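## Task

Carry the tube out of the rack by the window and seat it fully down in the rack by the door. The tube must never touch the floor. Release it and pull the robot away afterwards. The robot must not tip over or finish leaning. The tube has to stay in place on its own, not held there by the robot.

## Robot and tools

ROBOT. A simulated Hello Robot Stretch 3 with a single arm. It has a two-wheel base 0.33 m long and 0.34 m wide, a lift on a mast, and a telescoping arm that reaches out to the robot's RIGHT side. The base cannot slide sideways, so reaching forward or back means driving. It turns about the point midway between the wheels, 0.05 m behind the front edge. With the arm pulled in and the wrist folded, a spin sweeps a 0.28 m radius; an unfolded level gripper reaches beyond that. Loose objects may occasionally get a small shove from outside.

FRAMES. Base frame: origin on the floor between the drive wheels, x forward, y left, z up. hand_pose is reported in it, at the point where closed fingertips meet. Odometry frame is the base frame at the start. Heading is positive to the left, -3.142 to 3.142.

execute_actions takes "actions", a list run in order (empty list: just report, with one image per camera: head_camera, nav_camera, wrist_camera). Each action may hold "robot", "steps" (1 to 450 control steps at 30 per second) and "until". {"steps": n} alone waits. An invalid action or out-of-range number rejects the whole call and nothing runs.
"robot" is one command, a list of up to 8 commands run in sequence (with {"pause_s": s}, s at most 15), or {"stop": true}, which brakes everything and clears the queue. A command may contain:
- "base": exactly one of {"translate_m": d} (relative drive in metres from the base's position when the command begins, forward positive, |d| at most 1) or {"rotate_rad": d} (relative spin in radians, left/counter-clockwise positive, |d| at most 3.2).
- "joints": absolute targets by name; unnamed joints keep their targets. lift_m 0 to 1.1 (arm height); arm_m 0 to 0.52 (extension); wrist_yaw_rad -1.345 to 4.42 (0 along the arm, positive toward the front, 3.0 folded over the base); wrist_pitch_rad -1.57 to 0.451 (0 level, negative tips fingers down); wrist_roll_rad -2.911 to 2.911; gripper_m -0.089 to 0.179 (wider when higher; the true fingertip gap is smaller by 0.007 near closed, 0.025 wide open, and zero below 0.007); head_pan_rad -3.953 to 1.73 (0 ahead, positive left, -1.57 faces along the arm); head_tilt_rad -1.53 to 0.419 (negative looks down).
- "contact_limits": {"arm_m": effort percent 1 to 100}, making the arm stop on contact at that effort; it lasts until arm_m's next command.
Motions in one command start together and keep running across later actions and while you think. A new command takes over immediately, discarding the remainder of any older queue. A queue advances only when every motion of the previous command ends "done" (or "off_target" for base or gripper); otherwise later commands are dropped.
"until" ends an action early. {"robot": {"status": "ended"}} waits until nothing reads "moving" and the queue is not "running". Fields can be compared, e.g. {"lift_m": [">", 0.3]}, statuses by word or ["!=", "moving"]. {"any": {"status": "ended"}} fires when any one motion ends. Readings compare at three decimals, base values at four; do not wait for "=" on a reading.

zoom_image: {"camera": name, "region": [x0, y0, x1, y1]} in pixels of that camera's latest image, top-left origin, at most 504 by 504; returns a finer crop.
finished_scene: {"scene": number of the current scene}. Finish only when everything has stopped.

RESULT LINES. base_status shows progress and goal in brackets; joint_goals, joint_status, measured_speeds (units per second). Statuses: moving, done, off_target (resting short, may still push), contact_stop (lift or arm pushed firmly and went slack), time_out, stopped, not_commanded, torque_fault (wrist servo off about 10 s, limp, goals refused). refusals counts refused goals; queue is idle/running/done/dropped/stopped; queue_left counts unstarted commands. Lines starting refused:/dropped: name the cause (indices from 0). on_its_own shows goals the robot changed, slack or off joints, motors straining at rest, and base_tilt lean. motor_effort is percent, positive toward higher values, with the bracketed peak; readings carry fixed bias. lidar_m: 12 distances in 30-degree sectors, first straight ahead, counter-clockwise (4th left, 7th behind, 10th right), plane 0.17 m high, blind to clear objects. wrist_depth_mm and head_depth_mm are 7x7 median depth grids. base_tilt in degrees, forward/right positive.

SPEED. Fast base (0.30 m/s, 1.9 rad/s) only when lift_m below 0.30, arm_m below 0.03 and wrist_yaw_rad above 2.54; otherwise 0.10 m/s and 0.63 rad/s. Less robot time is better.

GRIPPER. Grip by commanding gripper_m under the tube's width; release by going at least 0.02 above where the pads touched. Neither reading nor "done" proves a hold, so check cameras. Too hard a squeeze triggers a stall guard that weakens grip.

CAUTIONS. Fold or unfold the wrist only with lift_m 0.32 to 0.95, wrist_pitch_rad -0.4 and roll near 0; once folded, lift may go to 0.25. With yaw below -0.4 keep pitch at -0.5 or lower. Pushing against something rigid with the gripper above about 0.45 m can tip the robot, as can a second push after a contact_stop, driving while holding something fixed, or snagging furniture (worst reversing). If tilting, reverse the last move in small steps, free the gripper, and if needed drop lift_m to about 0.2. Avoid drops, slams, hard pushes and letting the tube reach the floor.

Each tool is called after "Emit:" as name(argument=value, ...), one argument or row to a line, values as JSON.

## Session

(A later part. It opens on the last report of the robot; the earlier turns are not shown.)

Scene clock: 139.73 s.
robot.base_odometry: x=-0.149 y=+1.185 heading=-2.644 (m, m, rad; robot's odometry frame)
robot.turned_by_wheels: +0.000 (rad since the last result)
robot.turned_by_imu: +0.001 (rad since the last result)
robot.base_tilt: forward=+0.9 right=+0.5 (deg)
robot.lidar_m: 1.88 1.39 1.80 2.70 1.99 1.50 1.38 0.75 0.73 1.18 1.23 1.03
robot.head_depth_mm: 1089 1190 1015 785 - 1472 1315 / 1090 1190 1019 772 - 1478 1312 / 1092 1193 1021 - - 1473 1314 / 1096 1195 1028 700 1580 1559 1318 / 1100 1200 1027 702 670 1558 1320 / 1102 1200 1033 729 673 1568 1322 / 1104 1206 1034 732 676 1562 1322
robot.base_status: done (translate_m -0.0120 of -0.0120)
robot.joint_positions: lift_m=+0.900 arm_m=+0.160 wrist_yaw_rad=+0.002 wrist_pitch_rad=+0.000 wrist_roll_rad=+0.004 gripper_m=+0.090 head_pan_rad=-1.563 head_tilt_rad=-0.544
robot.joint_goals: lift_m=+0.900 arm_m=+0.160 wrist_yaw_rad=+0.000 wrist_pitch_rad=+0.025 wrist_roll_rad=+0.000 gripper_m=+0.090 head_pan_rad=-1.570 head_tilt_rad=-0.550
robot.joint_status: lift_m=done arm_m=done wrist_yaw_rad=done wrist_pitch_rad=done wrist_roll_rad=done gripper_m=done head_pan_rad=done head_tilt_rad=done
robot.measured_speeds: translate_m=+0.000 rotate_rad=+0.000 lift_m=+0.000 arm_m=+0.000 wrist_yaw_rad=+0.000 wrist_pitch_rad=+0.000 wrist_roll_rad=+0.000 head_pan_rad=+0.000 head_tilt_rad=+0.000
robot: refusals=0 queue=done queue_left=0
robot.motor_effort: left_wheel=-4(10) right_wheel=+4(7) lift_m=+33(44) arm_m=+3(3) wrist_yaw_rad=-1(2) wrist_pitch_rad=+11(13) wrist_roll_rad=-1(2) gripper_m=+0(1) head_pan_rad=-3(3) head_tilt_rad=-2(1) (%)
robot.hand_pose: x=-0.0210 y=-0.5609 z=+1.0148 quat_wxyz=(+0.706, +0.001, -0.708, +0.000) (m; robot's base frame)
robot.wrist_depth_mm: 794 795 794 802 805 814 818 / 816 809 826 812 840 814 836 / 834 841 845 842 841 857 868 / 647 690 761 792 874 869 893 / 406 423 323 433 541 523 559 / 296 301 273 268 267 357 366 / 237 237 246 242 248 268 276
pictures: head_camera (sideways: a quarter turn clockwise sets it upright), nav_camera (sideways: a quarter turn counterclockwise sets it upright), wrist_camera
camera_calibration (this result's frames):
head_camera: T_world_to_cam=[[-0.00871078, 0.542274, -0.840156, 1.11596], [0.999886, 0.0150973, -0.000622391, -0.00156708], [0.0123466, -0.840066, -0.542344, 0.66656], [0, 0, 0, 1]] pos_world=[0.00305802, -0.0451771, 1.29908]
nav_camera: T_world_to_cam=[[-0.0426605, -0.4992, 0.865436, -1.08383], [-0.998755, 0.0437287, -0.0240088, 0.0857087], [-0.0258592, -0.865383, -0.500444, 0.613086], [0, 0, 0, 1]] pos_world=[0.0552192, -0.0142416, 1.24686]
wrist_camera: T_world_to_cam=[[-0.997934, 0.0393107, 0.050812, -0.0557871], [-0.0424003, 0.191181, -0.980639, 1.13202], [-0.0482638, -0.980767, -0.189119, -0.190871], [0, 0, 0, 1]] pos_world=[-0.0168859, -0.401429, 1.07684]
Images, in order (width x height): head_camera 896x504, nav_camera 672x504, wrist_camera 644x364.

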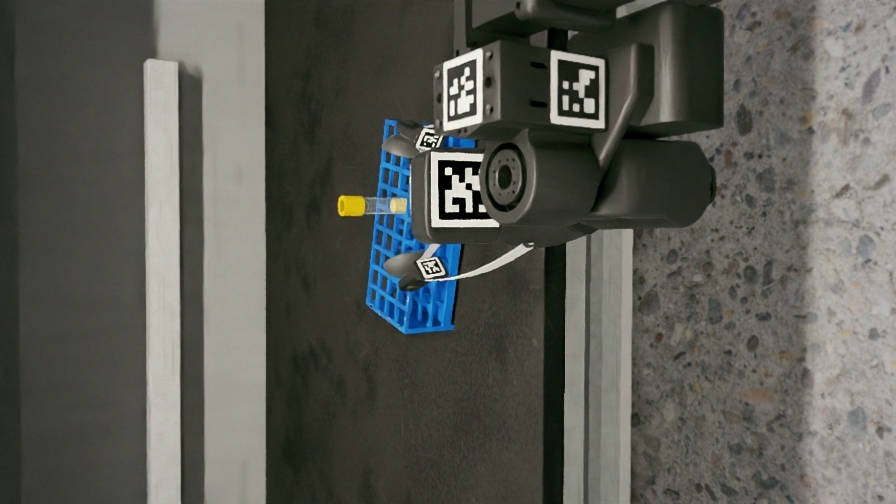

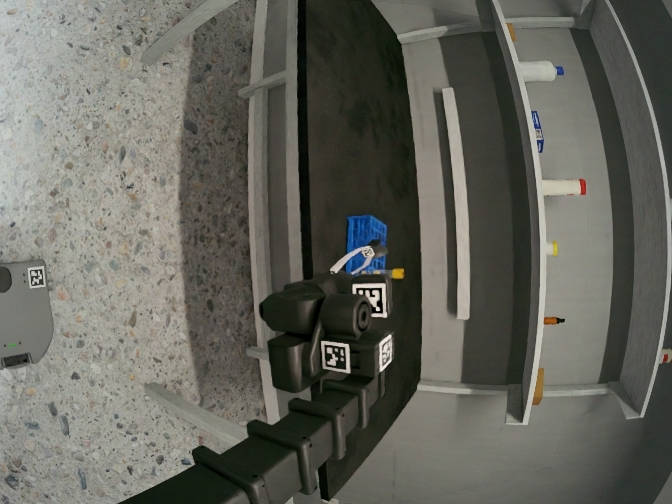

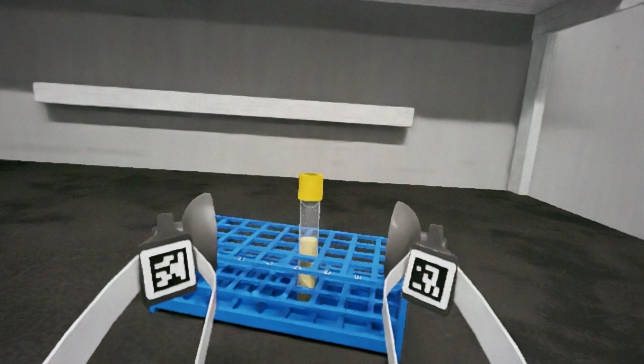

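Emit:
execute_actions(
  actions=[
    {"robot": {"joints": {"arm_m": 0.23}}, "steps": 300, "until": {"robot": {"status": "ended"}}},
  ],
)

Scene clock: 162.87 s.
robot.base_odometry: x=-0.149 y=+1.185 heading=-2.644 (m, m, rad; robot's odometry frame)
robot.turned_by_wheels: +0.000 (rad since the last result)
robot.turned_by_imu: +0.001 (rad since the last result)
robot.base_tilt: forward=+0.9 right=+0.5 (deg)
robot.lidar_m: 1.88 1.39 1.80 2.70 1.99 1.50 1.38 0.75 0.73 1.18 1.23 1.03
robot.head_depth_mm: 1088 1185 1016 - 1574 1544 1309 / 1090 1190 1022 - 1643 1548 1315 / 1093 1190 1083 - 1663 1549 1313 / 1096 1198 1090 698 670 1564 1315 / 1100 1198 1028 700 670 1557 1316 / 1104 1204 1033 729 673 1560 1320 / 1106 1206 1035 733 675 1568 1319
robot.base_status: done (translate_m -0.0120 of -0.0120)
robot.joint_positions: lift_m=+0.900 arm_m=+0.230 wrist_yaw_rad=+0.002 wrist_pitch_rad=+0.000 wrist_roll_rad=+0.004 gripper_m=+0.090 head_pan_rad=-1.563 head_tilt_rad=-0.544
robot.joint_goals: lift_m=+0.900 arm_m=+0.230 wrist_yaw_rad=+0.000 wrist_pitch_rad=+0.025 wrist_roll_rad=+0.000 gripper_m=+0.090 head_pan_rad=-1.570 head_tilt_rad=-0.550
robot.joint_status: lift_m=done arm_m=done wrist_yaw_rad=done wrist_pitch_rad=done wrist_roll_rad=done gripper_m=done head_pan_rad=done head_tilt_rad=done
robot.measured_speeds: translate_m=+0.000 rotate_rad=+0.000 lift_m=+0.000 arm_m=+0.000 wrist_yaw_rad=+0.000 wrist_pitch_rad=+0.000 wrist_roll_rad=+0.000 head_pan_rad=+0.000 head_tilt_rad=+0.000
robot: refusals=0 queue=done queue_left=0
robot.motor_effort: left_wheel=-4(4) right_wheel=+4(4) lift_m=+33(33) arm_m=+3(1) wrist_yaw_rad=-1(1) wrist_pitch_rad=+11(11) wrist_roll_rad=-1(1) gripper_m=+0(1) head_pan_rad=-3(3) head_tilt_rad=-2(1) (%)
robot.hand_pose: x=-0.0210 y=-0.6309 z=+1.0148 quat_wxyz=(+0.706, +0.001, -0.708, +0.000) (m; robot's base frame)
robot.wrist_depth_mm: 733 723 739 746 749 756 756 / 731 754 750 763 767 769 792 / 777 783 771 801 791 791 804 / 647 704 765 811 802 811 814 / 406 423 451 436 540 521 553 / 297 300 228 242 279 360 368 / 237 208 207 193 201 269 274
pictures: head_camera (sideways: a quarter turn clockwise sets it upright), nav_camera (sideways: a quarter turn counterclockwise sets it upright), wrist_camera
camera_calibration (this result's frames):
head_camera: T_world_to_cam=[[-0.00871078, 0.542274, -0.840156, 1.11596], [0.999886, 0.0150973, -0.00062239, -0.00156708], [0.0123466, -0.840066, -0.542344, 0.66656], [0, 0, 0, 1]] pos_world=[0.00305802, -0.0451771, 1.29908]
nav_camera: T_world_to_cam=[[-0.0426605, -0.4992, 0.865436, -1.08383], [-0.998755, 0.0437287, -0.0240088, 0.0857087], [-0.0258592, -0.865383, -0.500444, 0.613086], [0, 0, 0, 1]] pos_world=[0.0552192, -0.0142415, 1.24686]
wrist_camera: T_world_to_cam=[[-0.997934, 0.0393147, 0.0508117, -0.0530337], [-0.0423996, 0.191175, -0.98064, 1.14541], [-0.0482675, -0.980768, -0.189113, -0.25953], [0, 0, 0, 1]] pos_world=[-0.0168862, -0.471427, 1.07684]
Images, in order (width x height): head_camera 896x504, nav_camera 672x504, wrist_camera 644x364.

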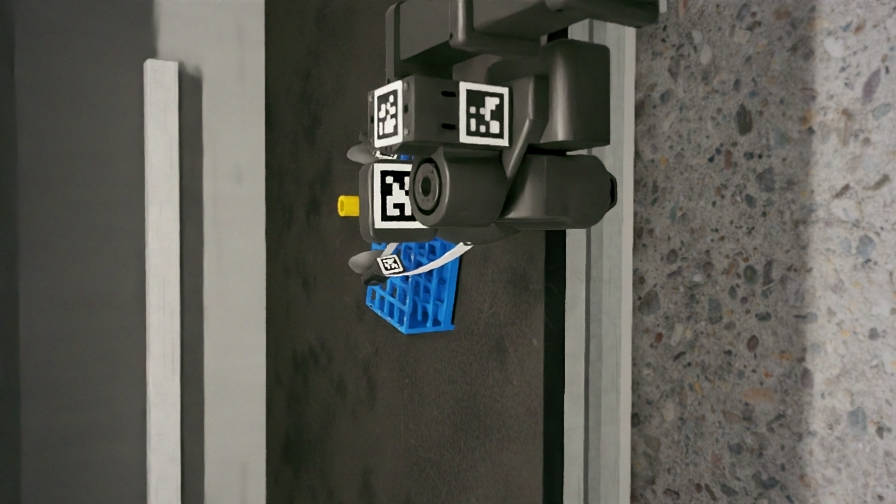

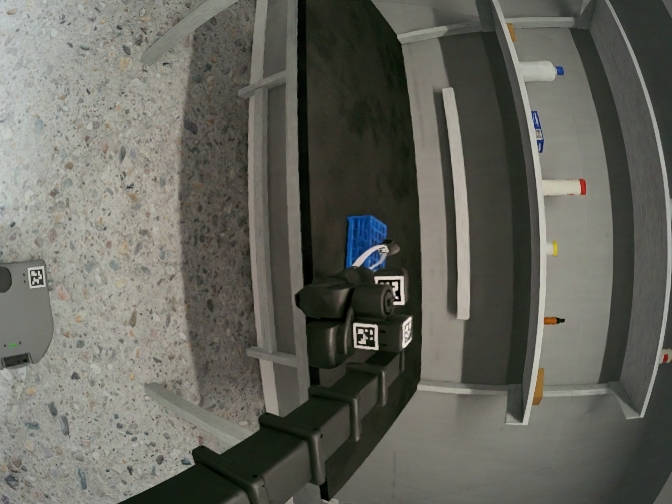

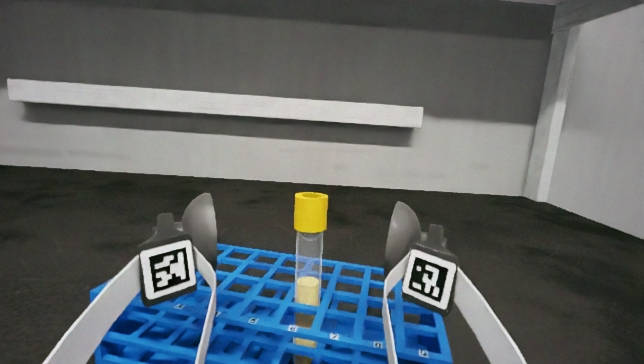

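Emit:
zoom_image(
  camera="wrist_camera",
  region=[170, 160, 450, 364],
)

Region (170, 160, 450, 364) of wrist_camera's 644x364 image, scaled by 1.800; it fills the top 367 rows of this view, and the rest is white.

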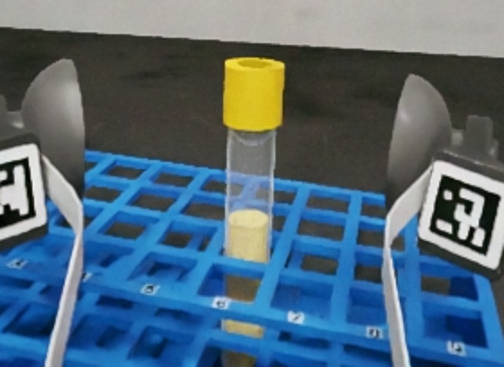

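Emit:
execute_actions(
  actions=[
    {"robot": {"base": {"translate_m": -0.005}, "joints": {"arm_m": 0.255, "gripper_m": 0.06}}, "steps": 300, "until": {"robot": {"status": "ended"}}},
  ],
)

Emit:
zoom_image(
  camera="wrist_camera",
  region=[170, 160, 450, 364],
)

Scene clock: 180.20 s.
robot.base_odometry: x=-0.144 y=+1.187 heading=-2.644 (m, m, rad; robot's odometry frame)
robot.turned_by_wheels: +0.000 (rad since the last result)
robot.turned_by_imu: +0.001 (rad since the last result)
robot.base_tilt: forward=+0.9 right=+0.4 (deg)
robot.lidar_m: 1.88 1.40 1.81 2.70 1.98 1.50 1.37 0.75 0.73 1.18 1.23 1.04
robot.head_depth_mm: 1087 1186 1017 - 1567 1549 1310 / 1093 1192 1079 - 1585 1551 1316 / 1095 1191 1087 - 1593 1553 1315 / 1092 1194 1088 699 667 1555 1318 / 1098 1201 1029 699 671 1560 1315 / 1101 1198 1031 730 674 1560 1322 / 1106 1208 1038 731 675 1566 1320
robot.base_status: done (translate_m -0.0050 of -0.0050)
robot.joint_positions: lift_m=+0.900 arm_m=+0.255 wrist_yaw_rad=+0.002 wrist_pitch_rad=+0.000 wrist_roll_rad=+0.004 gripper_m=+0.060 head_pan_rad=-1.563 head_tilt_rad=-0.544
robot.joint_goals: lift_m=+0.900 arm_m=+0.255 wrist_yaw_rad=+0.000 wrist_pitch_rad=+0.025 wrist_roll_rad=+0.000 gripper_m=+0.060 head_pan_rad=-1.570 head_tilt_rad=-0.550
robot.joint_status: lift_m=done arm_m=done wrist_yaw_rad=done wrist_pitch_rad=done wrist_roll_rad=done gripper_m=done head_pan_rad=done head_tilt_rad=done
robot.measured_speeds: translate_m=+0.000 rotate_rad=+0.000 lift_m=+0.000 arm_m=+0.000 wrist_yaw_rad=+0.000 wrist_pitch_rad=+0.000 wrist_roll_rad=+0.000 head_pan_rad=+0.000 head_tilt_rad=+0.000
robot: refusals=0 queue=done queue_left=0
robot.motor_effort: left_wheel=-4(10) right_wheel=+4(6) lift_m=+33(33) arm_m=+3(3) wrist_yaw_rad=-2(1) wrist_pitch_rad=+11(11) wrist_roll_rad=-2(1) gripper_m=+0(86) head_pan_rad=-4(4) head_tilt_rad=-2(3) (%)
robot.hand_pose: x=-0.0210 y=-0.6559 z=+1.0148 quat_wxyz=(+0.706, +0.001, -0.708, +0.000) (m; robot's base frame)
robot.wrist_depth_mm: 690 706 719 724 716 720 727 / 713 722 730 737 742 745 754 / 745 755 758 768 763 769 775 / 641 692 760 776 776 796 806 / 406 426 462 399 530 522 553 / 297 216 221 229 346 353 366 / 184 181 176 178 178 269 274
pictures: head_camera (sideways: a quarter turn clockwise sets it upright), nav_camera (sideways: a quarter turn counterclockwise sets it upright), wrist_camera
camera_calibration (this result's frames):
head_camera: T_world_to_cam=[[-0.00871065, 0.542274, -0.840156, 1.11596], [0.999886, 0.0150971, -0.000622391, -0.00156708], [0.0123464, -0.840066, -0.542344, 0.66656], [0, 0, 0, 1]] pos_world=[0.00305801, -0.0451771, 1.29908]
nav_camera: T_world_to_cam=[[-0.0426606, -0.4992, 0.865436, -1.08383], [-0.998755, 0.0437289, -0.0240088, 0.0857087], [-0.0258594, -0.865383, -0.500444, 0.613086], [0, 0, 0, 1]] pos_world=[0.0552192, -0.0142416, 1.24686]
wrist_camera: T_world_to_cam=[[-0.997934, 0.039315, 0.0508118, -0.0520508], [-0.0423996, 0.191175, -0.98064, 1.15019], [-0.0482678, -0.980768, -0.189113, -0.284048], [0, 0, 0, 1]] pos_world=[-0.0168862, -0.496426, 1.07684]
Images, in order (width x height): head_camera 896x504, nav_camera 672x504, wrist_camera 644x364.

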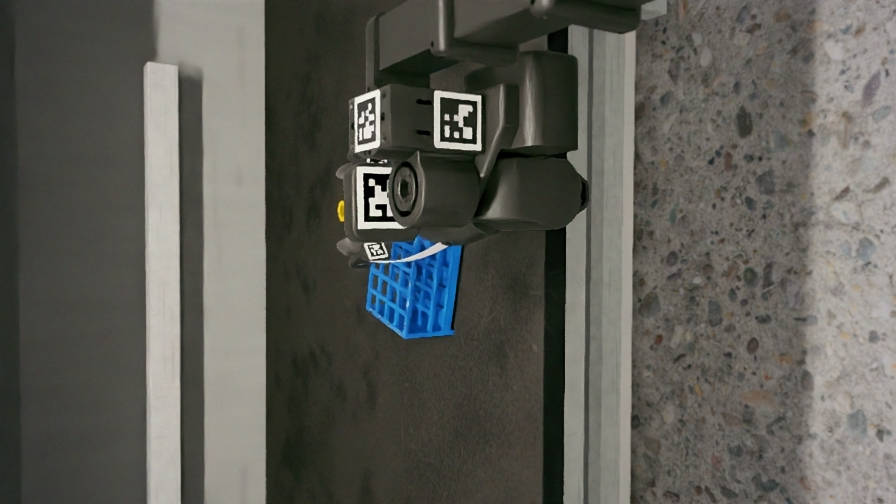

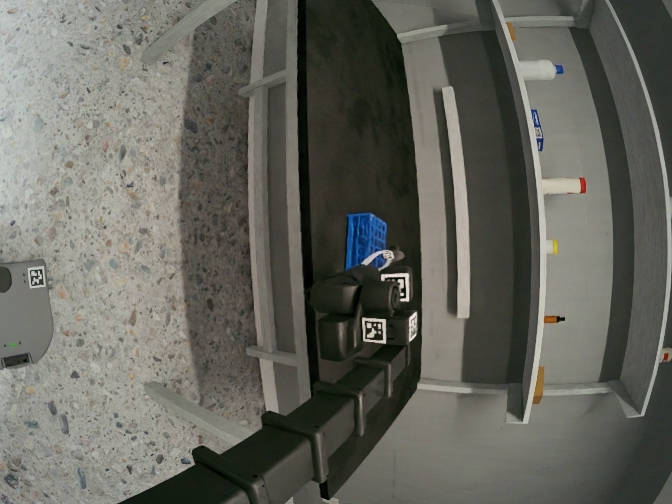

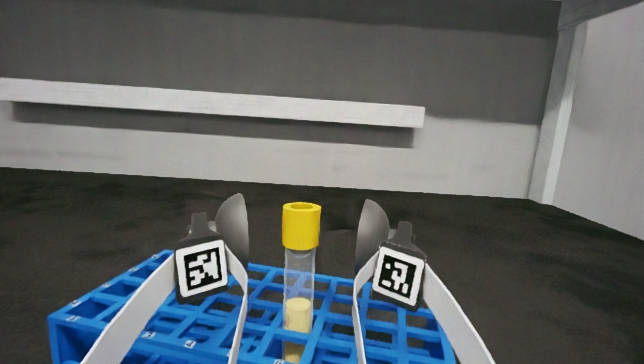

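Region (170, 160, 450, 364) of wrist_camera's 644x364 image, scaled by 1.800; it fills the top 367 rows of this view, and the rest is white.

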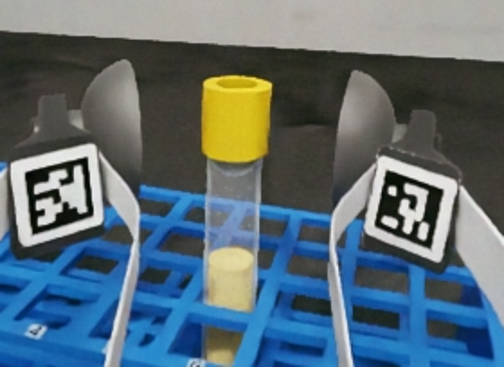

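Emit:
zoom_image(
  camera="head_camera",
  region=[300, 140, 440, 280],
)

Emit:
zoom_image(
  camera="nav_camera",
  region=[330, 200, 450, 320],
)

Region (300, 140, 440, 280) of head_camera's 896x504 image, scaled by 3.600, with more detail than that image has.

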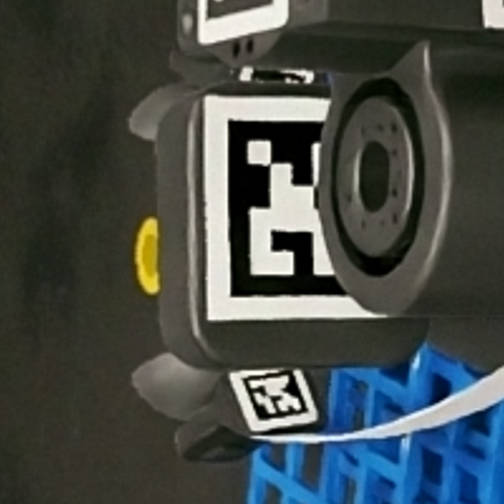

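Region (330, 200, 450, 320) of nav_camera's 672x504 image, scaled by 4.200, with more detail than that image has.

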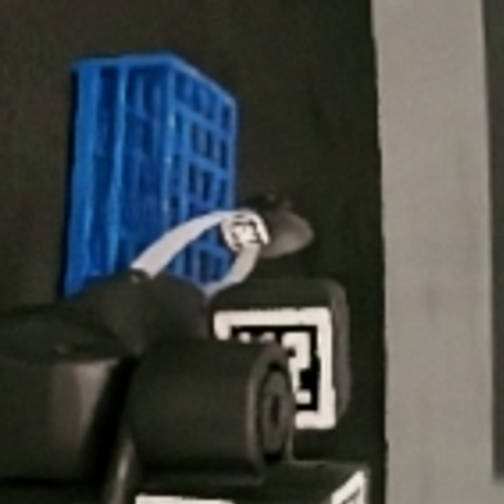

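Emit:
execute_actions(
  actions=[
    {"robot": [{"joints": {"arm_m": 0.259, "lift_m": 0.904}}, {"joints": {"gripper_m": 0.0}}, {"pause_s": 0.5}], "steps": 300, "until": {"robot": {"status": "ended"}}},
  ],
)

Emit:
zoom_image(
  camera="wrist_camera",
  region=[170, 160, 450, 364],
)

Scene clock: 212.87 s.
robot.base_odometry: x=-0.144 y=+1.187 heading=-2.644 (m, m, rad; robot's odometry frame)
robot.turned_by_wheels: +0.000 (rad since the last result)
robot.turned_by_imu: +0.001 (rad since the last result)
robot.base_tilt: forward=+0.9 right=+0.5 (deg)
robot.lidar_m: 1.88 1.39 1.81 2.70 1.98 1.49 1.37 0.75 0.73 1.18 1.23 1.04
robot.head_depth_mm: 1086 1187 1015 - 1553 1547 1313 / 1092 1189 1079 - 1577 1550 1314 / 1095 1198 1084 - 1594 1552 1313 / 1096 1199 1055 698 670 1557 1315 / 1100 1201 1028 700 671 1555 1315 / 1102 1203 1035 730 673 1563 1320 / 1110 1207 1034 731 676 1569 1326
robot.base_status: done (translate_m -0.0050 of -0.0050)
robot.joint_positions: lift_m=+0.904 arm_m=+0.259 wrist_yaw_rad=+0.002 wrist_pitch_rad=+0.000 wrist_roll_rad=+0.004 gripper_m=+0.000 head_pan_rad=-1.563 head_tilt_rad=-0.544
robot.joint_goals: lift_m=+0.904 arm_m=+0.259 wrist_yaw_rad=+0.000 wrist_pitch_rad=+0.025 wrist_roll_rad=+0.000 gripper_m=+0.000 head_pan_rad=-1.570 head_tilt_rad=-0.550
robot.joint_status: lift_m=done arm_m=done wrist_yaw_rad=done wrist_pitch_rad=done wrist_roll_rad=done gripper_m=done head_pan_rad=done head_tilt_rad=done
robot.measured_speeds: translate_m=+0.000 rotate_rad=+0.000 lift_m=+0.000 arm_m=+0.000 wrist_yaw_rad=+0.000 wrist_pitch_rad=+0.000 wrist_roll_rad=+0.000 head_pan_rad=+0.000 head_tilt_rad=+0.000
robot: refusals=0 queue=done queue_left=0
robot.motor_effort: left_wheel=-4(4) right_wheel=+4(5) lift_m=+44(45) arm_m=+3(4) wrist_yaw_rad=-1(1) wrist_pitch_rad=+11(11) wrist_roll_rad=-2(2) gripper_m=-6(87) head_pan_rad=-3(3) head_tilt_rad=-2(1) (%)
robot.hand_pose: x=-0.0210 y=-0.6599 z=+1.0185 quat_wxyz=(+0.706, +0.001, -0.708, +0.000) (m; robot's base frame)
robot.wrist_depth_mm: 697 709 701 724 720 719 726 / 712 725 736 733 744 746 753 / 738 750 749 758 765 776 767 / 654 704 751 774 786 776 792 / 416 433 470 158 510 536 560 / 303 224 205 298 352 361 376 / 177 177 185 172 198 272 280
pictures: head_camera (sideways: a quarter turn clockwise sets it upright), nav_camera (sideways: a quarter turn counterclockwise sets it upright), wrist_camera
camera_calibration (this result's frames):
head_camera: T_world_to_cam=[[-0.00871078, 0.542274, -0.840156, 1.11596], [0.999886, 0.0150973, -0.00062239, -0.00156708], [0.0123466, -0.840066, -0.542344, 0.66656], [0, 0, 0, 1]] pos_world=[0.00305802, -0.0451771, 1.29908]
nav_camera: T_world_to_cam=[[-0.0426605, -0.4992, 0.865436, -1.08383], [-0.998755, 0.0437287, -0.0240088, 0.0857087], [-0.0258592, -0.865383, -0.500444, 0.613086], [0, 0, 0, 1]] pos_world=[0.0552192, -0.0142415, 1.24686]
wrist_camera: T_world_to_cam=[[-0.997934, 0.0393164, 0.0508103, -0.0520771], [-0.042399, 0.191152, -0.980644, 1.15453], [-0.0482679, -0.980773, -0.18909, -0.287305], [0, 0, 0, 1]] pos_world=[-0.0168863, -0.500423, 1.0805]
Images, in order (width x height): head_camera 896x504, nav_camera 672x504, wrist_camera 644x364.

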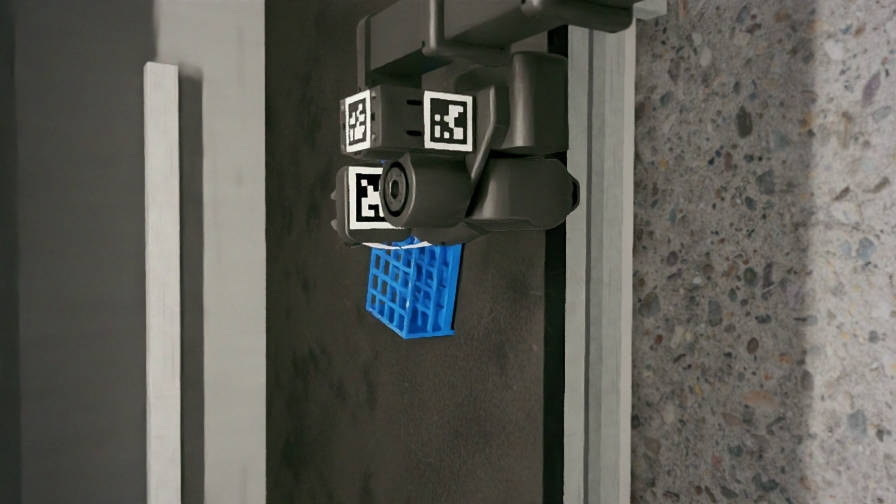

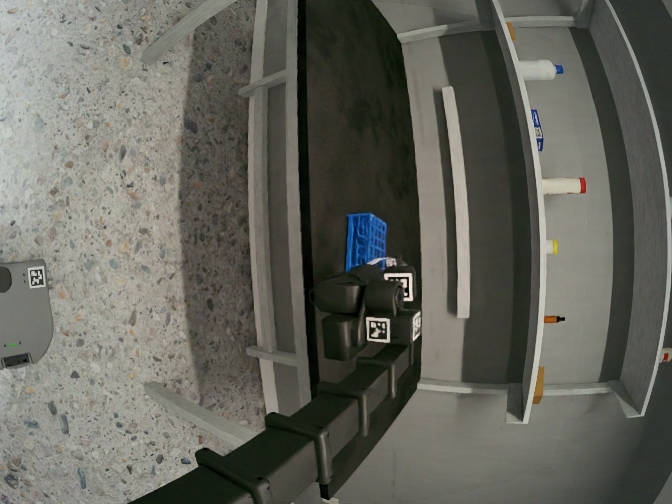

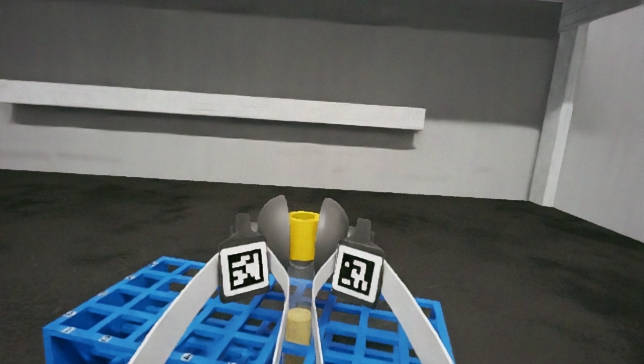

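Region (170, 160, 450, 364) of wrist_camera's 644x364 image, scaled by 1.800; it fills the top 367 rows of this view, and the rest is white.

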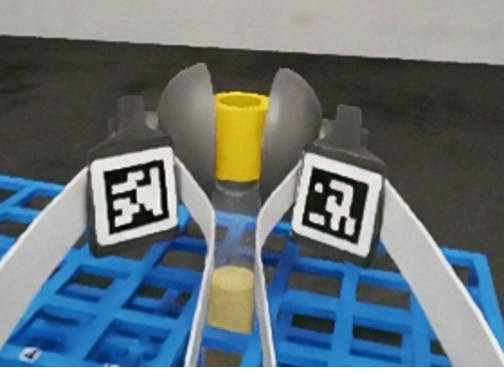

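Emit:
execute_actions(
  actions=[
    {"robot": [{"joints": {"gripper_m": -0.02}}, {"joints": {"lift_m": 0.975}}], "steps": 300, "until": {"robot": {"status": "ended"}}},
  ],
)

Scene clock: 222.07 s.
robot.base_odometry: x=-0.144 y=+1.187 heading=-2.644 (m, m, rad; robot's odometry frame)
robot.turned_by_wheels: +0.000 (rad since the last result)
robot.turned_by_imu: +0.001 (rad since the last result)
robot.base_tilt: forward=+0.8 right=+0.5 (deg)
robot.lidar_m: 1.88 1.40 1.81 2.71 1.98 1.49 1.37 0.75 0.73 1.18 1.23 1.04
robot.head_depth_mm: 1091 1178 - 693 658 1543 1314 / 1088 1143 - 669 663 1552 1318 / 1097 1145 - 648 663 1553 1316 / 1096 1194 1028 700 668 1563 1312 / 1097 1195 1028 701 671 1556 1316 / 1103 1203 1033 731 674 1557 1318 / 1105 1207 1037 734 675 1560 1323
robot.base_status: done (translate_m -0.0050 of -0.0050)
robot.joint_positions: lift_m=+0.975 arm_m=+0.259 wrist_yaw_rad=+0.002 wrist_pitch_rad=+0.000 wrist_roll_rad=+0.004 gripper_m=-0.019 head_pan_rad=-1.563 head_tilt_rad=-0.544
robot.joint_goals: lift_m=+0.975 arm_m=+0.259 wrist_yaw_rad=+0.000 wrist_pitch_rad=+0.025 wrist_roll_rad=+0.000 gripper_m=-0.020 head_pan_rad=-1.570 head_tilt_rad=-0.550
robot.joint_status: lift_m=done arm_m=done wrist_yaw_rad=done wrist_pitch_rad=done wrist_roll_rad=done gripper_m=done head_pan_rad=done head_tilt_rad=done
robot.measured_speeds: translate_m=+0.000 rotate_rad=+0.000 lift_m=+0.000 arm_m=+0.000 wrist_yaw_rad=+0.000 wrist_pitch_rad=+0.000 wrist_roll_rad=+0.000 head_pan_rad=+0.000 head_tilt_rad=+0.000
robot: refusals=0 queue=done queue_left=0
robot.motor_effort: left_wheel=-4(3) right_wheel=+5(5) lift_m=+44(45) arm_m=+4(3) wrist_yaw_rad=-2(2) wrist_pitch_rad=+11(11) wrist_roll_rad=-1(1) gripper_m=-12(86) head_pan_rad=-3(3) head_tilt_rad=-2(2) (%)
robot.hand_pose: x=-0.0210 y=-0.6599 z=+1.0895 quat_wxyz=(+0.706, +0.001, -0.708, +0.000) (m; robot's base frame)
robot.wrist_depth_mm: 695 709 711 702 722 660 571 / 721 721 736 738 753 744 744 / 730 731 750 745 751 769 769 / 753 774 767 778 797 784 789 / 586 615 678 159 716 745 819 / 431 441 432 445 496 510 527 / 338 344 351 349 374 385 397
pictures: head_camera (sideways: a quarter turn clockwise sets it upright), nav_camera (sideways: a quarter turn counterclockwise sets it upright), wrist_camera
camera_calibration (this result's frames):
head_camera: T_world_to_cam=[[-0.00871078, 0.542274, -0.840156, 1.11596], [0.999886, 0.0150973, -0.000622391, -0.00156708], [0.0123466, -0.840066, -0.542344, 0.66656], [0, 0, 0, 1]] pos_world=[0.00305802, -0.0451771, 1.29908]
nav_camera: T_world_to_cam=[[-0.0426605, -0.4992, 0.865436, -1.08383], [-0.998755, 0.0437287, -0.0240088, 0.0857087], [-0.0258592, -0.865383, -0.500444, 0.613086], [0, 0, 0, 1]] pos_world=[0.0552192, -0.0142415, 1.24686]
wrist_camera: T_world_to_cam=[[-0.997934, 0.039315, 0.0508109, -0.0556857], [-0.0423998, 0.191152, -0.980644, 1.22415], [-0.0482667, -0.980773, -0.18909, -0.273882], [0, 0, 0, 1]] pos_world=[-0.0168861, -0.500426, 1.1515]
Images, in order (width x height): head_camera 896x504, nav_camera 672x504, wrist_camera 644x364.

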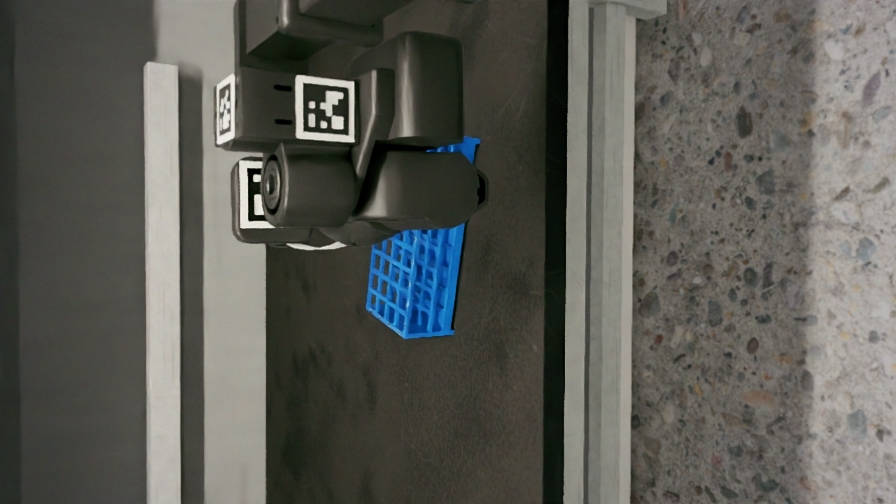

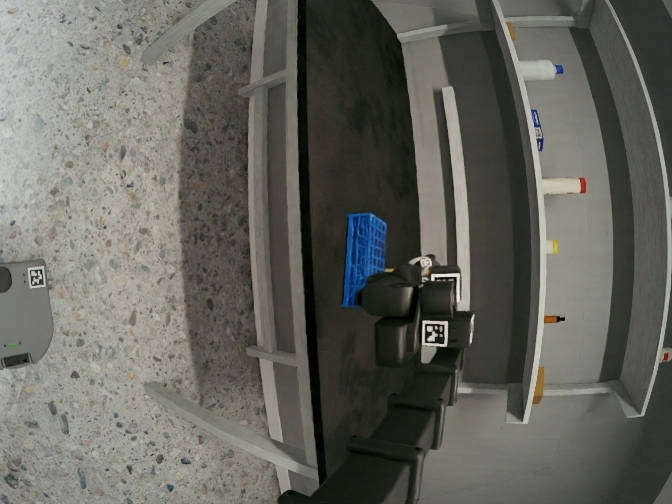

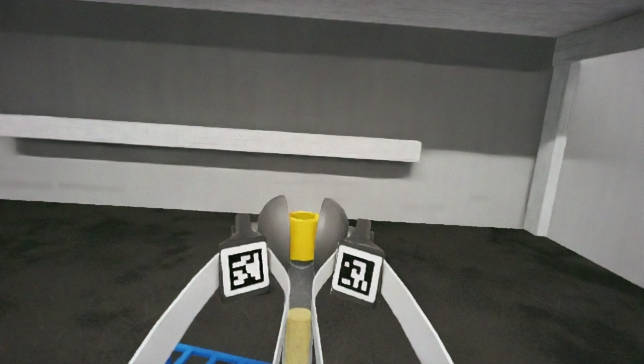

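Emit:
execute_actions(
  actions=[
    {"robot": [{"joints": {"arm_m": 0.0, "lift_m": 0.985}}, {"base": {"rotate_rad": 1.68}, "joints": {"lift_m": 0.29, "wrist_yaw_rad": 2.65, "wrist_pitch_rad": -0.38, "head_pan_rad": 0.0, "head_tilt_rad": -0.3}}, {"base": {"translate_m": 1.0}}, {"base": {"translate_m": 0.5}}], "steps": 450, "until": {"robot": {"status": "ended"}}},
    {"steps": 450, "until": {"robot": {"status": "ended"}}},
  ],
)

Scene clock: 325.93 s.
robot.base_odometry: x=+0.710 y=-0.045 heading=-0.965 (m, m, rad; robot's odometry frame)
robot.turned_by_wheels: +1.680 (rad since the last result)
robot.turned_by_imu: +1.661 (rad since the last result)
robot.base_tilt: forward=+1.0 right=+0.5 (deg)
robot.lidar_m: 1.54 1.41 1.28 1.26 1.35 1.98 2.66 2.27 1.43 1.41 1.52 1.31
robot.head_depth_mm: 1702 1799 1874 1337 2113 1972 1582 / 1720 1812 1885 1336 2130 1985 1584 / 1733 1822 1905 1343 2149 1986 1576 / 1756 1824 1929 1351 2189 1981 1570 / 1764 1858 1946 1352 2203 1923 1580 / 1791 1871 1987 1476 1822 1992 1579 / 1806 1897 1999 1485 2192 1858 1588
robot.base_status: done (translate_m +0.5000 of +0.5000)
robot.joint_positions: lift_m=+0.290 arm_m=+0.003 wrist_yaw_rad=+2.648 wrist_pitch_rad=-0.398 wrist_roll_rad=+0.003 gripper_m=-0.019 head_pan_rad=-0.007 head_tilt_rad=-0.309
robot.joint_goals: lift_m=+0.290 arm_m=+0.000 wrist_yaw_rad=+2.650 wrist_pitch_rad=-0.380 wrist_roll_rad=+0.000 gripper_m=-0.020 head_pan_rad=+0.000 head_tilt_rad=-0.300
robot.joint_status: lift_m=done arm_m=done wrist_yaw_rad=done wrist_pitch_rad=done wrist_roll_rad=done gripper_m=done head_pan_rad=done head_tilt_rad=done
robot.measured_speeds: translate_m=+0.000 rotate_rad=+0.000 lift_m=+0.000 arm_m=+0.000 wrist_yaw_rad=+0.000 wrist_pitch_rad=+0.000 wrist_roll_rad=+0.000 head_pan_rad=+0.000 head_tilt_rad=+0.000
robot: refusals=0 queue=done queue_left=0
robot.motor_effort: left_wheel=-4(11) right_wheel=+5(14) lift_m=+33(45) arm_m=-4(5) wrist_yaw_rad=+2(1) wrist_pitch_rad=+8(11) wrist_roll_rad=-1(1) gripper_m=-12(13) head_pan_rad=+4(48) head_tilt_rad=+4(19) (%)
robot.hand_pose: x=+0.0863 y=+0.0518 z=+0.3074 quat_wxyz=(+0.305, +0.707, -0.034, +0.637) (m; robot's base frame)
robot.wrist_depth_mm: - - - - - - - / - - - - - - - / 827 871 897 963 - - - / 671 695 719 750 769 805 837 / 565 570 611 159 628 640 675 / 485 491 489 498 536 547 559 / - - 441 437 458 469 477
pictures: head_camera (sideways: a quarter turn clockwise sets it upright), nav_camera (sideways: a quarter turn counterclockwise sets it upright), wrist_camera
camera_calibration (this result's frames):
head_camera: T_world_to_cam=[[-0.331931, -0.00221981, -0.943301, 1.25249], [-0.0000873085, 0.999997, -0.00232251, 0.00674659], [0.943304, -0.000688554, -0.331931, 0.387081], [0, 0, 0, 1]] pos_world=[0.0506053, -0.00369976, 1.30997]
nav_camera: T_world_to_cam=[[0.283419, -0.0484818, 0.95777, -1.20631], [-0.0513687, -0.998055, -0.0353203, 0.094665], [0.957619, -0.039189, -0.285358, 0.327189], [0, 0, 0, 1]] pos_world=[0.0334301, 0.0488192, 1.25207]
wrist_camera: T_world_to_cam=[[0.870081, -0.488848, 0.0631446, -0.0744367], [-0.226355, -0.510068, -0.829816, 0.331484], [0.437862, 0.707714, -0.554453, 0.264388], [0, 0, 0, 1]] pos_world=[0.0240335, -0.0544202, 0.426362]
Images, in order (width x height): head_camera 896x504, nav_camera 672x504, wrist_camera 644x364.

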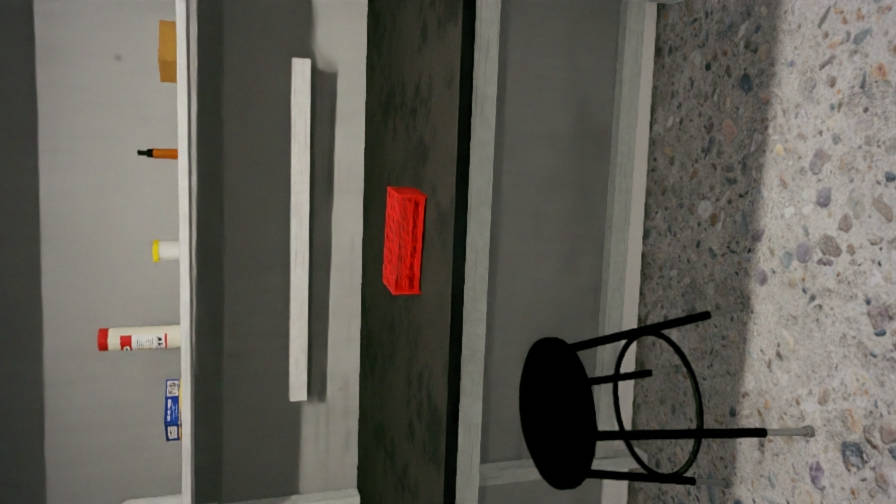

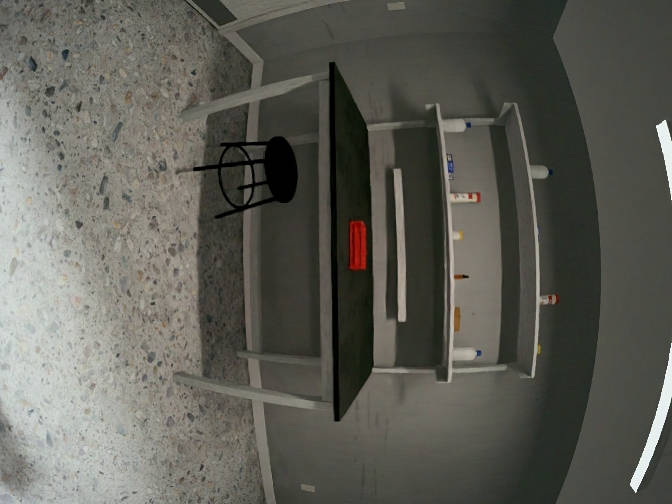

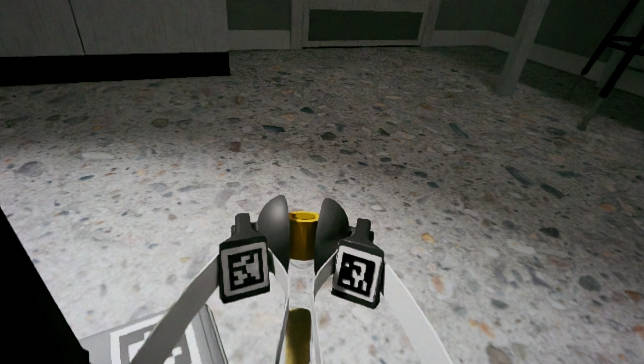

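Emit:
execute_actions(
  actions=[
    {"robot": [{"base": {"rotate_rad": -0.17}}, {"base": {"translate_m": 0.9}}, {"base": {"rotate_rad": 1.66}, "joints": {"lift_m": 0.97, "wrist_yaw_rad": 1.57, "wrist_pitch_rad": 0.025, "head_pan_rad": -1.25, "head_tilt_rad": -0.6}}], "steps": 450, "until": {"robot": {"status": "ended"}}},
    {"steps": 450, "until": {"robot": {"status": "ended"}}},
  ],
)

Scene clock: 367.23 s.
robot.base_odometry: x=+1.091 y=-0.861 heading=+0.525 (m, m, rad; robot's odometry frame)
robot.turned_by_wheels: +1.490 (rad since the last result)
robot.turned_by_imu: +1.470 (rad since the last result)
robot.base_tilt: forward=+1.0 right=+0.5 (deg)
robot.lidar_m: 1.75 1.47 1.89 2.92 1.91 1.41 1.36 0.55 1.00 0.98 0.73 0.73
robot.head_depth_mm: 918 996 899 666 528 438 - / 943 1032 901 666 529 438 - / 971 1071 903 606 546 450 - / 992 1109 908 616 563 - - / 1026 1138 911 621 565 - - / 1064 1176 913 674 533 - - / 1120 1222 915 675 535 1469 1263
robot.base_status: done (rotate_rad +1.6599 of +1.6600)
robot.joint_positions: lift_m=+0.970 arm_m=+0.003 wrist_yaw_rad=+1.572 wrist_pitch_rad=-0.001 wrist_roll_rad=+0.003 gripper_m=-0.019 head_pan_rad=-1.243 head_tilt_rad=-0.593
robot.joint_goals: lift_m=+0.970 arm_m=+0.000 wrist_yaw_rad=+1.570 wrist_pitch_rad=+0.025 wrist_roll_rad=+0.000 gripper_m=-0.020 head_pan_rad=-1.250 head_tilt_rad=-0.600
robot.joint_status: lift_m=done arm_m=done wrist_yaw_rad=done wrist_pitch_rad=done wrist_roll_rad=done gripper_m=done head_pan_rad=done head_tilt_rad=done
robot.measured_speeds: translate_m=+0.000 rotate_rad=+0.000 lift_m=+0.000 arm_m=+0.000 wrist_yaw_rad=+0.000 wrist_pitch_rad=+0.000 wrist_roll_rad=+0.000 head_pan_rad=+0.000 head_tilt_rad=+0.000
robot: refusals=0 queue=done queue_left=0
robot.motor_effort: left_wheel=-4(16) right_wheel=+4(13) lift_m=+44(46) arm_m=-4(4) wrist_yaw_rad=-1(2) wrist_pitch_rad=+12(14) wrist_roll_rad=-1(1) gripper_m=-13(13) head_pan_rad=-3(44) head_tilt_rad=-3(19) (%)
robot.hand_pose: x=+0.2348 y=-0.1476 z=+1.0841 quat_wxyz=(+0.499, +0.502, -0.500, +0.499) (m; robot's base frame)
robot.wrist_depth_mm: - - - - - - - / - - - - - - - / - - - - - - - / - - - - - - - / - - - 159 752 733 771 / - - - - 516 498 517 / - - - - 937 374 387
pictures: head_camera (sideways: a quarter turn clockwise sets it upright), nav_camera (sideways: a quarter turn counterclockwise sets it upright), wrist_camera
camera_calibration (this result's frames):
head_camera: T_world_to_cam=[[-0.192016, 0.550456, -0.812482, 1.08099], [0.944321, 0.329026, -0.000258935, -0.00170134], [0.267186, -0.767294, -0.582986, 0.717881], [0, 0, 0, 1]] pos_world=[0.0173679, -0.0436552, 1.2968]
nav_camera: T_world_to_cam=[[0.130117, -0.526964, 0.839868, -1.05154], [-0.962127, -0.271755, -0.0214513, 0.0821543], [0.239542, -0.805269, -0.542366, 0.666012], [0, 0, 0, 1]] pos_world=[0.056328, 0.0045197, 1.24614]
wrist_camera: T_world_to_cam=[[-0.0391445, -0.997916, 0.0512934, -0.198996], [-0.192617, -0.0428343, -0.980339, 1.1322], [0.980493, -0.0482548, -0.190539, 0.137548], [0, 0, 0, 1]] pos_world=[0.0754265, -0.143447, 1.14635]
Images, in order (width x height): head_camera 896x504, nav_camera 672x504, wrist_camera 644x364.

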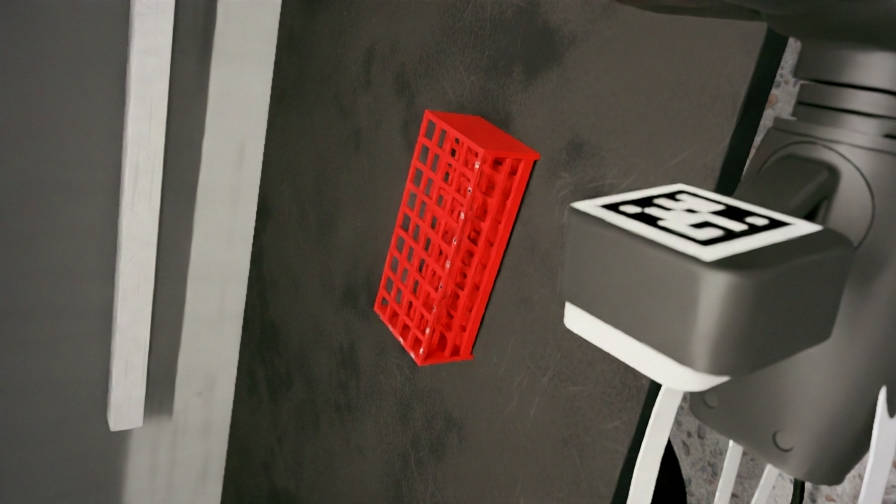

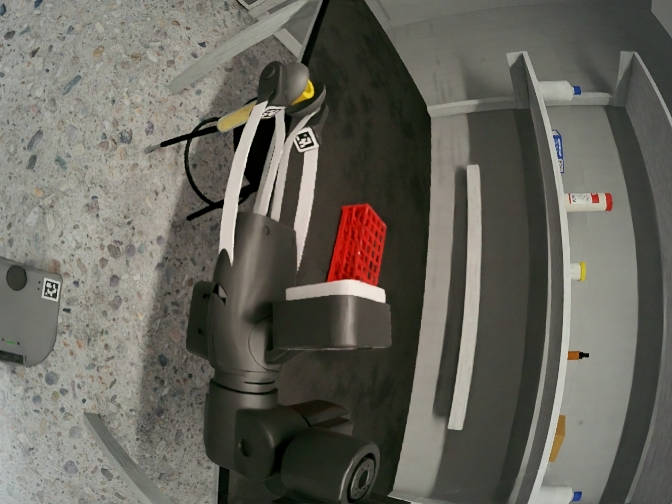

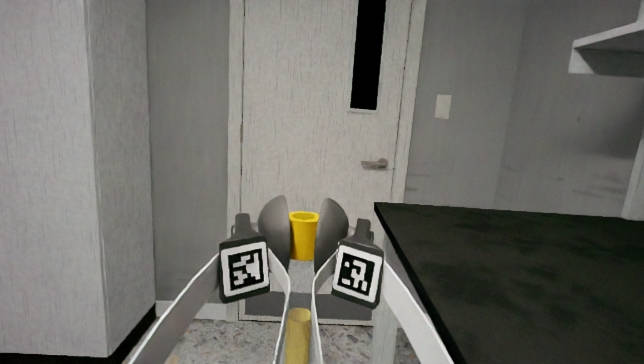

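Emit:
execute_actions(
  actions=[
    {"robot": [{"joints": {"lift_m": 0.978, "wrist_yaw_rad": 1.2, "arm_m": 0.25, "head_pan_rad": -1.15}}], "steps": 450, "until": {"robot": {"status": "ended"}}},
  ],
)

Scene clock: 403.07 s.
robot.base_odometry: x=+1.091 y=-0.861 heading=+0.525 (m, m, rad; robot's odometry frame)
robot.turned_by_wheels: +0.000 (rad since the last result)
robot.turned_by_imu: +0.001 (rad since the last result)
robot.base_tilt: forward=+0.8 right=+0.6 (deg)
robot.lidar_m: 1.75 1.47 1.89 2.93 1.91 1.40 1.36 0.55 1.00 0.98 0.72 0.73
robot.head_depth_mm: 930 1002 - 600 527 438 1248 / 965 1048 1001 591 528 438 1280 / 988 1097 859 608 530 462 1279 / 1032 1141 843 617 531 1395 1279 / 1079 1186 909 647 531 1233 1287 / 1142 1228 913 672 533 1468 1256 / 1195 1265 916 675 567 1396 1240
robot.base_status: done (rotate_rad +1.6598 of +1.6600)
robot.joint_positions: lift_m=+0.978 arm_m=+0.250 wrist_yaw_rad=+1.201 wrist_pitch_rad=-0.001 wrist_roll_rad=+0.003 gripper_m=-0.019 head_pan_rad=-1.157 head_tilt_rad=-0.593
robot.joint_goals: lift_m=+0.978 arm_m=+0.250 wrist_yaw_rad=+1.200 wrist_pitch_rad=+0.025 wrist_roll_rad=+0.000 gripper_m=-0.020 head_pan_rad=-1.150 head_tilt_rad=-0.600
robot.joint_status: lift_m=done arm_m=done wrist_yaw_rad=done wrist_pitch_rad=done wrist_roll_rad=done gripper_m=done head_pan_rad=done head_tilt_rad=done
robot.measured_speeds: translate_m=+0.000 rotate_rad=+0.000 lift_m=+0.000 arm_m=+0.000 wrist_yaw_rad=+0.000 wrist_pitch_rad=+0.000 wrist_roll_rad=+0.000 head_pan_rad=+0.000 head_tilt_rad=+0.000
robot: refusals=0 queue=done queue_left=0
robot.motor_effort: left_wheel=-4(4) right_wheel=+5(5) lift_m=+44(45) arm_m=+3(3) wrist_yaw_rad=+0(4) wrist_pitch_rad=+12(12) wrist_roll_rad=-1(1) gripper_m=-13(12) head_pan_rad=+4(17) head_tilt_rad=-2(1) (%)
robot.hand_pose: x=+0.2175 y=-0.4874 z=+1.0921 quat_wxyz=(+0.583, +0.401, -0.584, +0.398) (m; robot's base frame)
robot.wrist_depth_mm: - - - - 707 668 568 / - - - - - 741 579 / - - - - - 732 591 / - - - - - 713 548 / - 675 687 158 718 700 588 / - 448 431 446 494 511 532 / - 347 357 351 378 388 401
pictures: head_camera (sideways: a quarter turn clockwise sets it upright), nav_camera (sideways: a quarter turn counterclockwise sets it upright), wrist_camera
camera_calibration (this result's frames):
head_camera: T_world_to_cam=[[-0.238545, 0.531948, -0.812482, 1.08128], [0.912602, 0.408849, -0.000258934, -0.00150786], [0.332045, -0.741535, -0.582986, 0.717486], [0, 0, 0, 1]] pos_world=[0.0210725, -0.0425272, 1.2968]
nav_camera: T_world_to_cam=[[0.174858, -0.513855, 0.839868, -1.05182], [-0.935258, -0.353317, -0.0214513, 0.0819904], [0.307762, -0.781742, -0.542367, 0.665596], [0, 0, 0, 1]] pos_world=[0.0557548, 0.00881332, 1.24614]
wrist_camera: T_world_to_cam=[[-0.398816, -0.91559, 0.0513951, -0.420897], [-0.19491, 0.0298685, -0.980366, 1.15815], [0.896078, -0.401003, -0.19037, -0.0140462], [0, 0, 0, 1]] pos_world=[0.0704623, -0.425593, 1.15437]
Images, in order (width x height): head_camera 896x504, nav_camera 672x504, wrist_camera 644x364.

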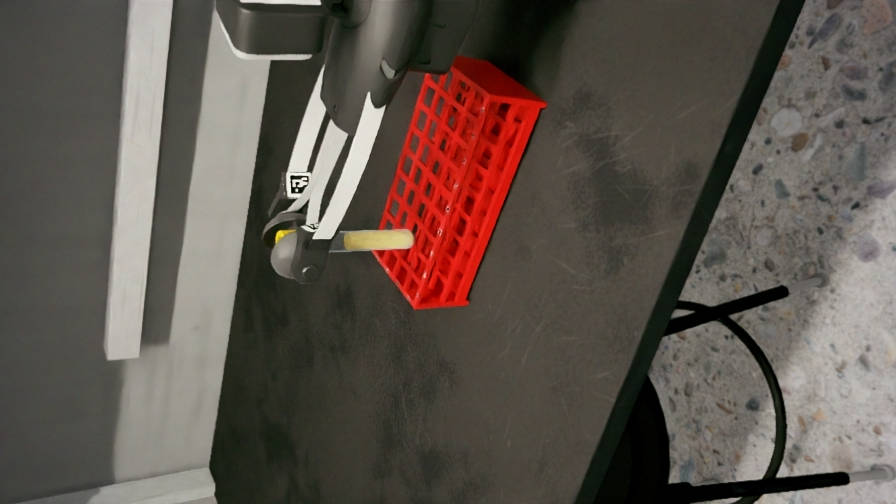

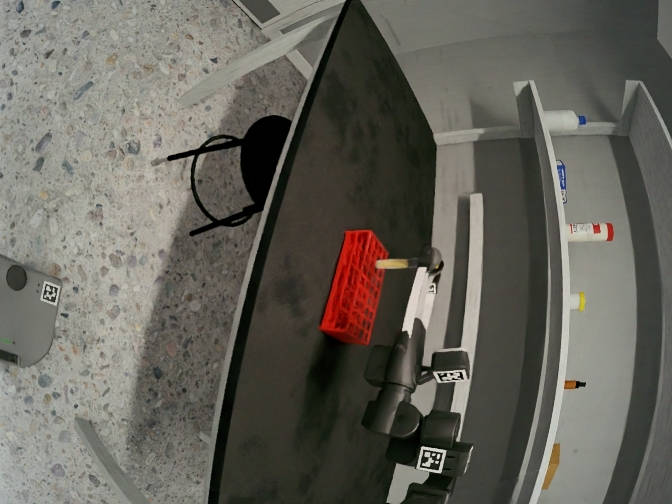

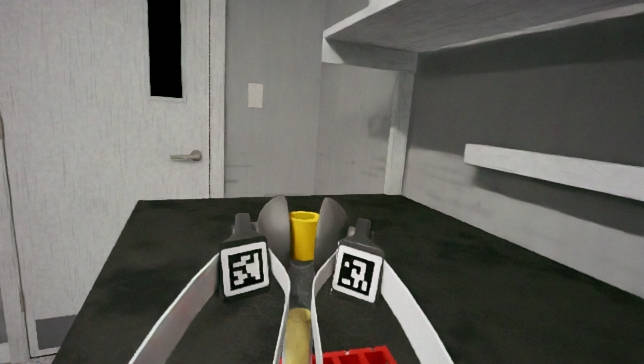

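Emit:
zoom_image(
  camera="head_camera",
  region=[260, 130, 500, 330],
)

Region (260, 130, 500, 330) of head_camera's 896x504 image, scaled by 2.100, with more detail than that image has.

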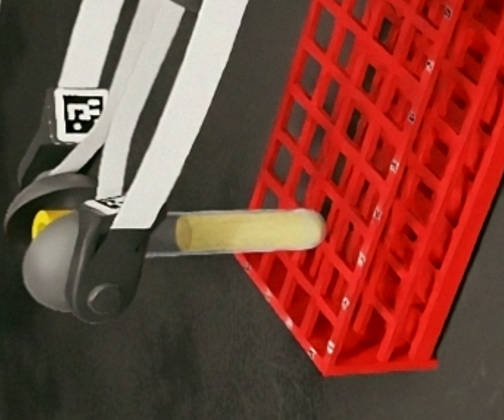

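Emit:
zoom_image(
  camera="head_camera",
  region=[360, 180, 480, 320],
)

Region (360, 180, 480, 320) of head_camera's 896x504 image, scaled by 3.600, with more detail than that image has; it fills the left 432 columns of this view, and the rest is white.

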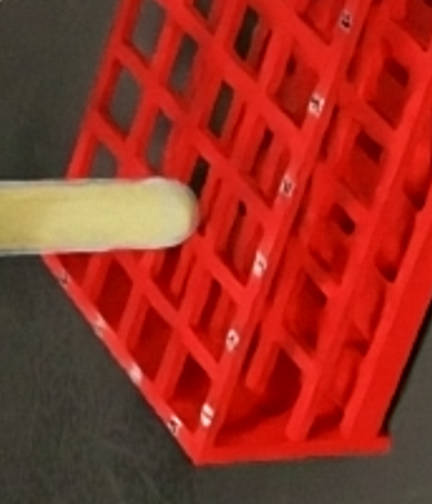

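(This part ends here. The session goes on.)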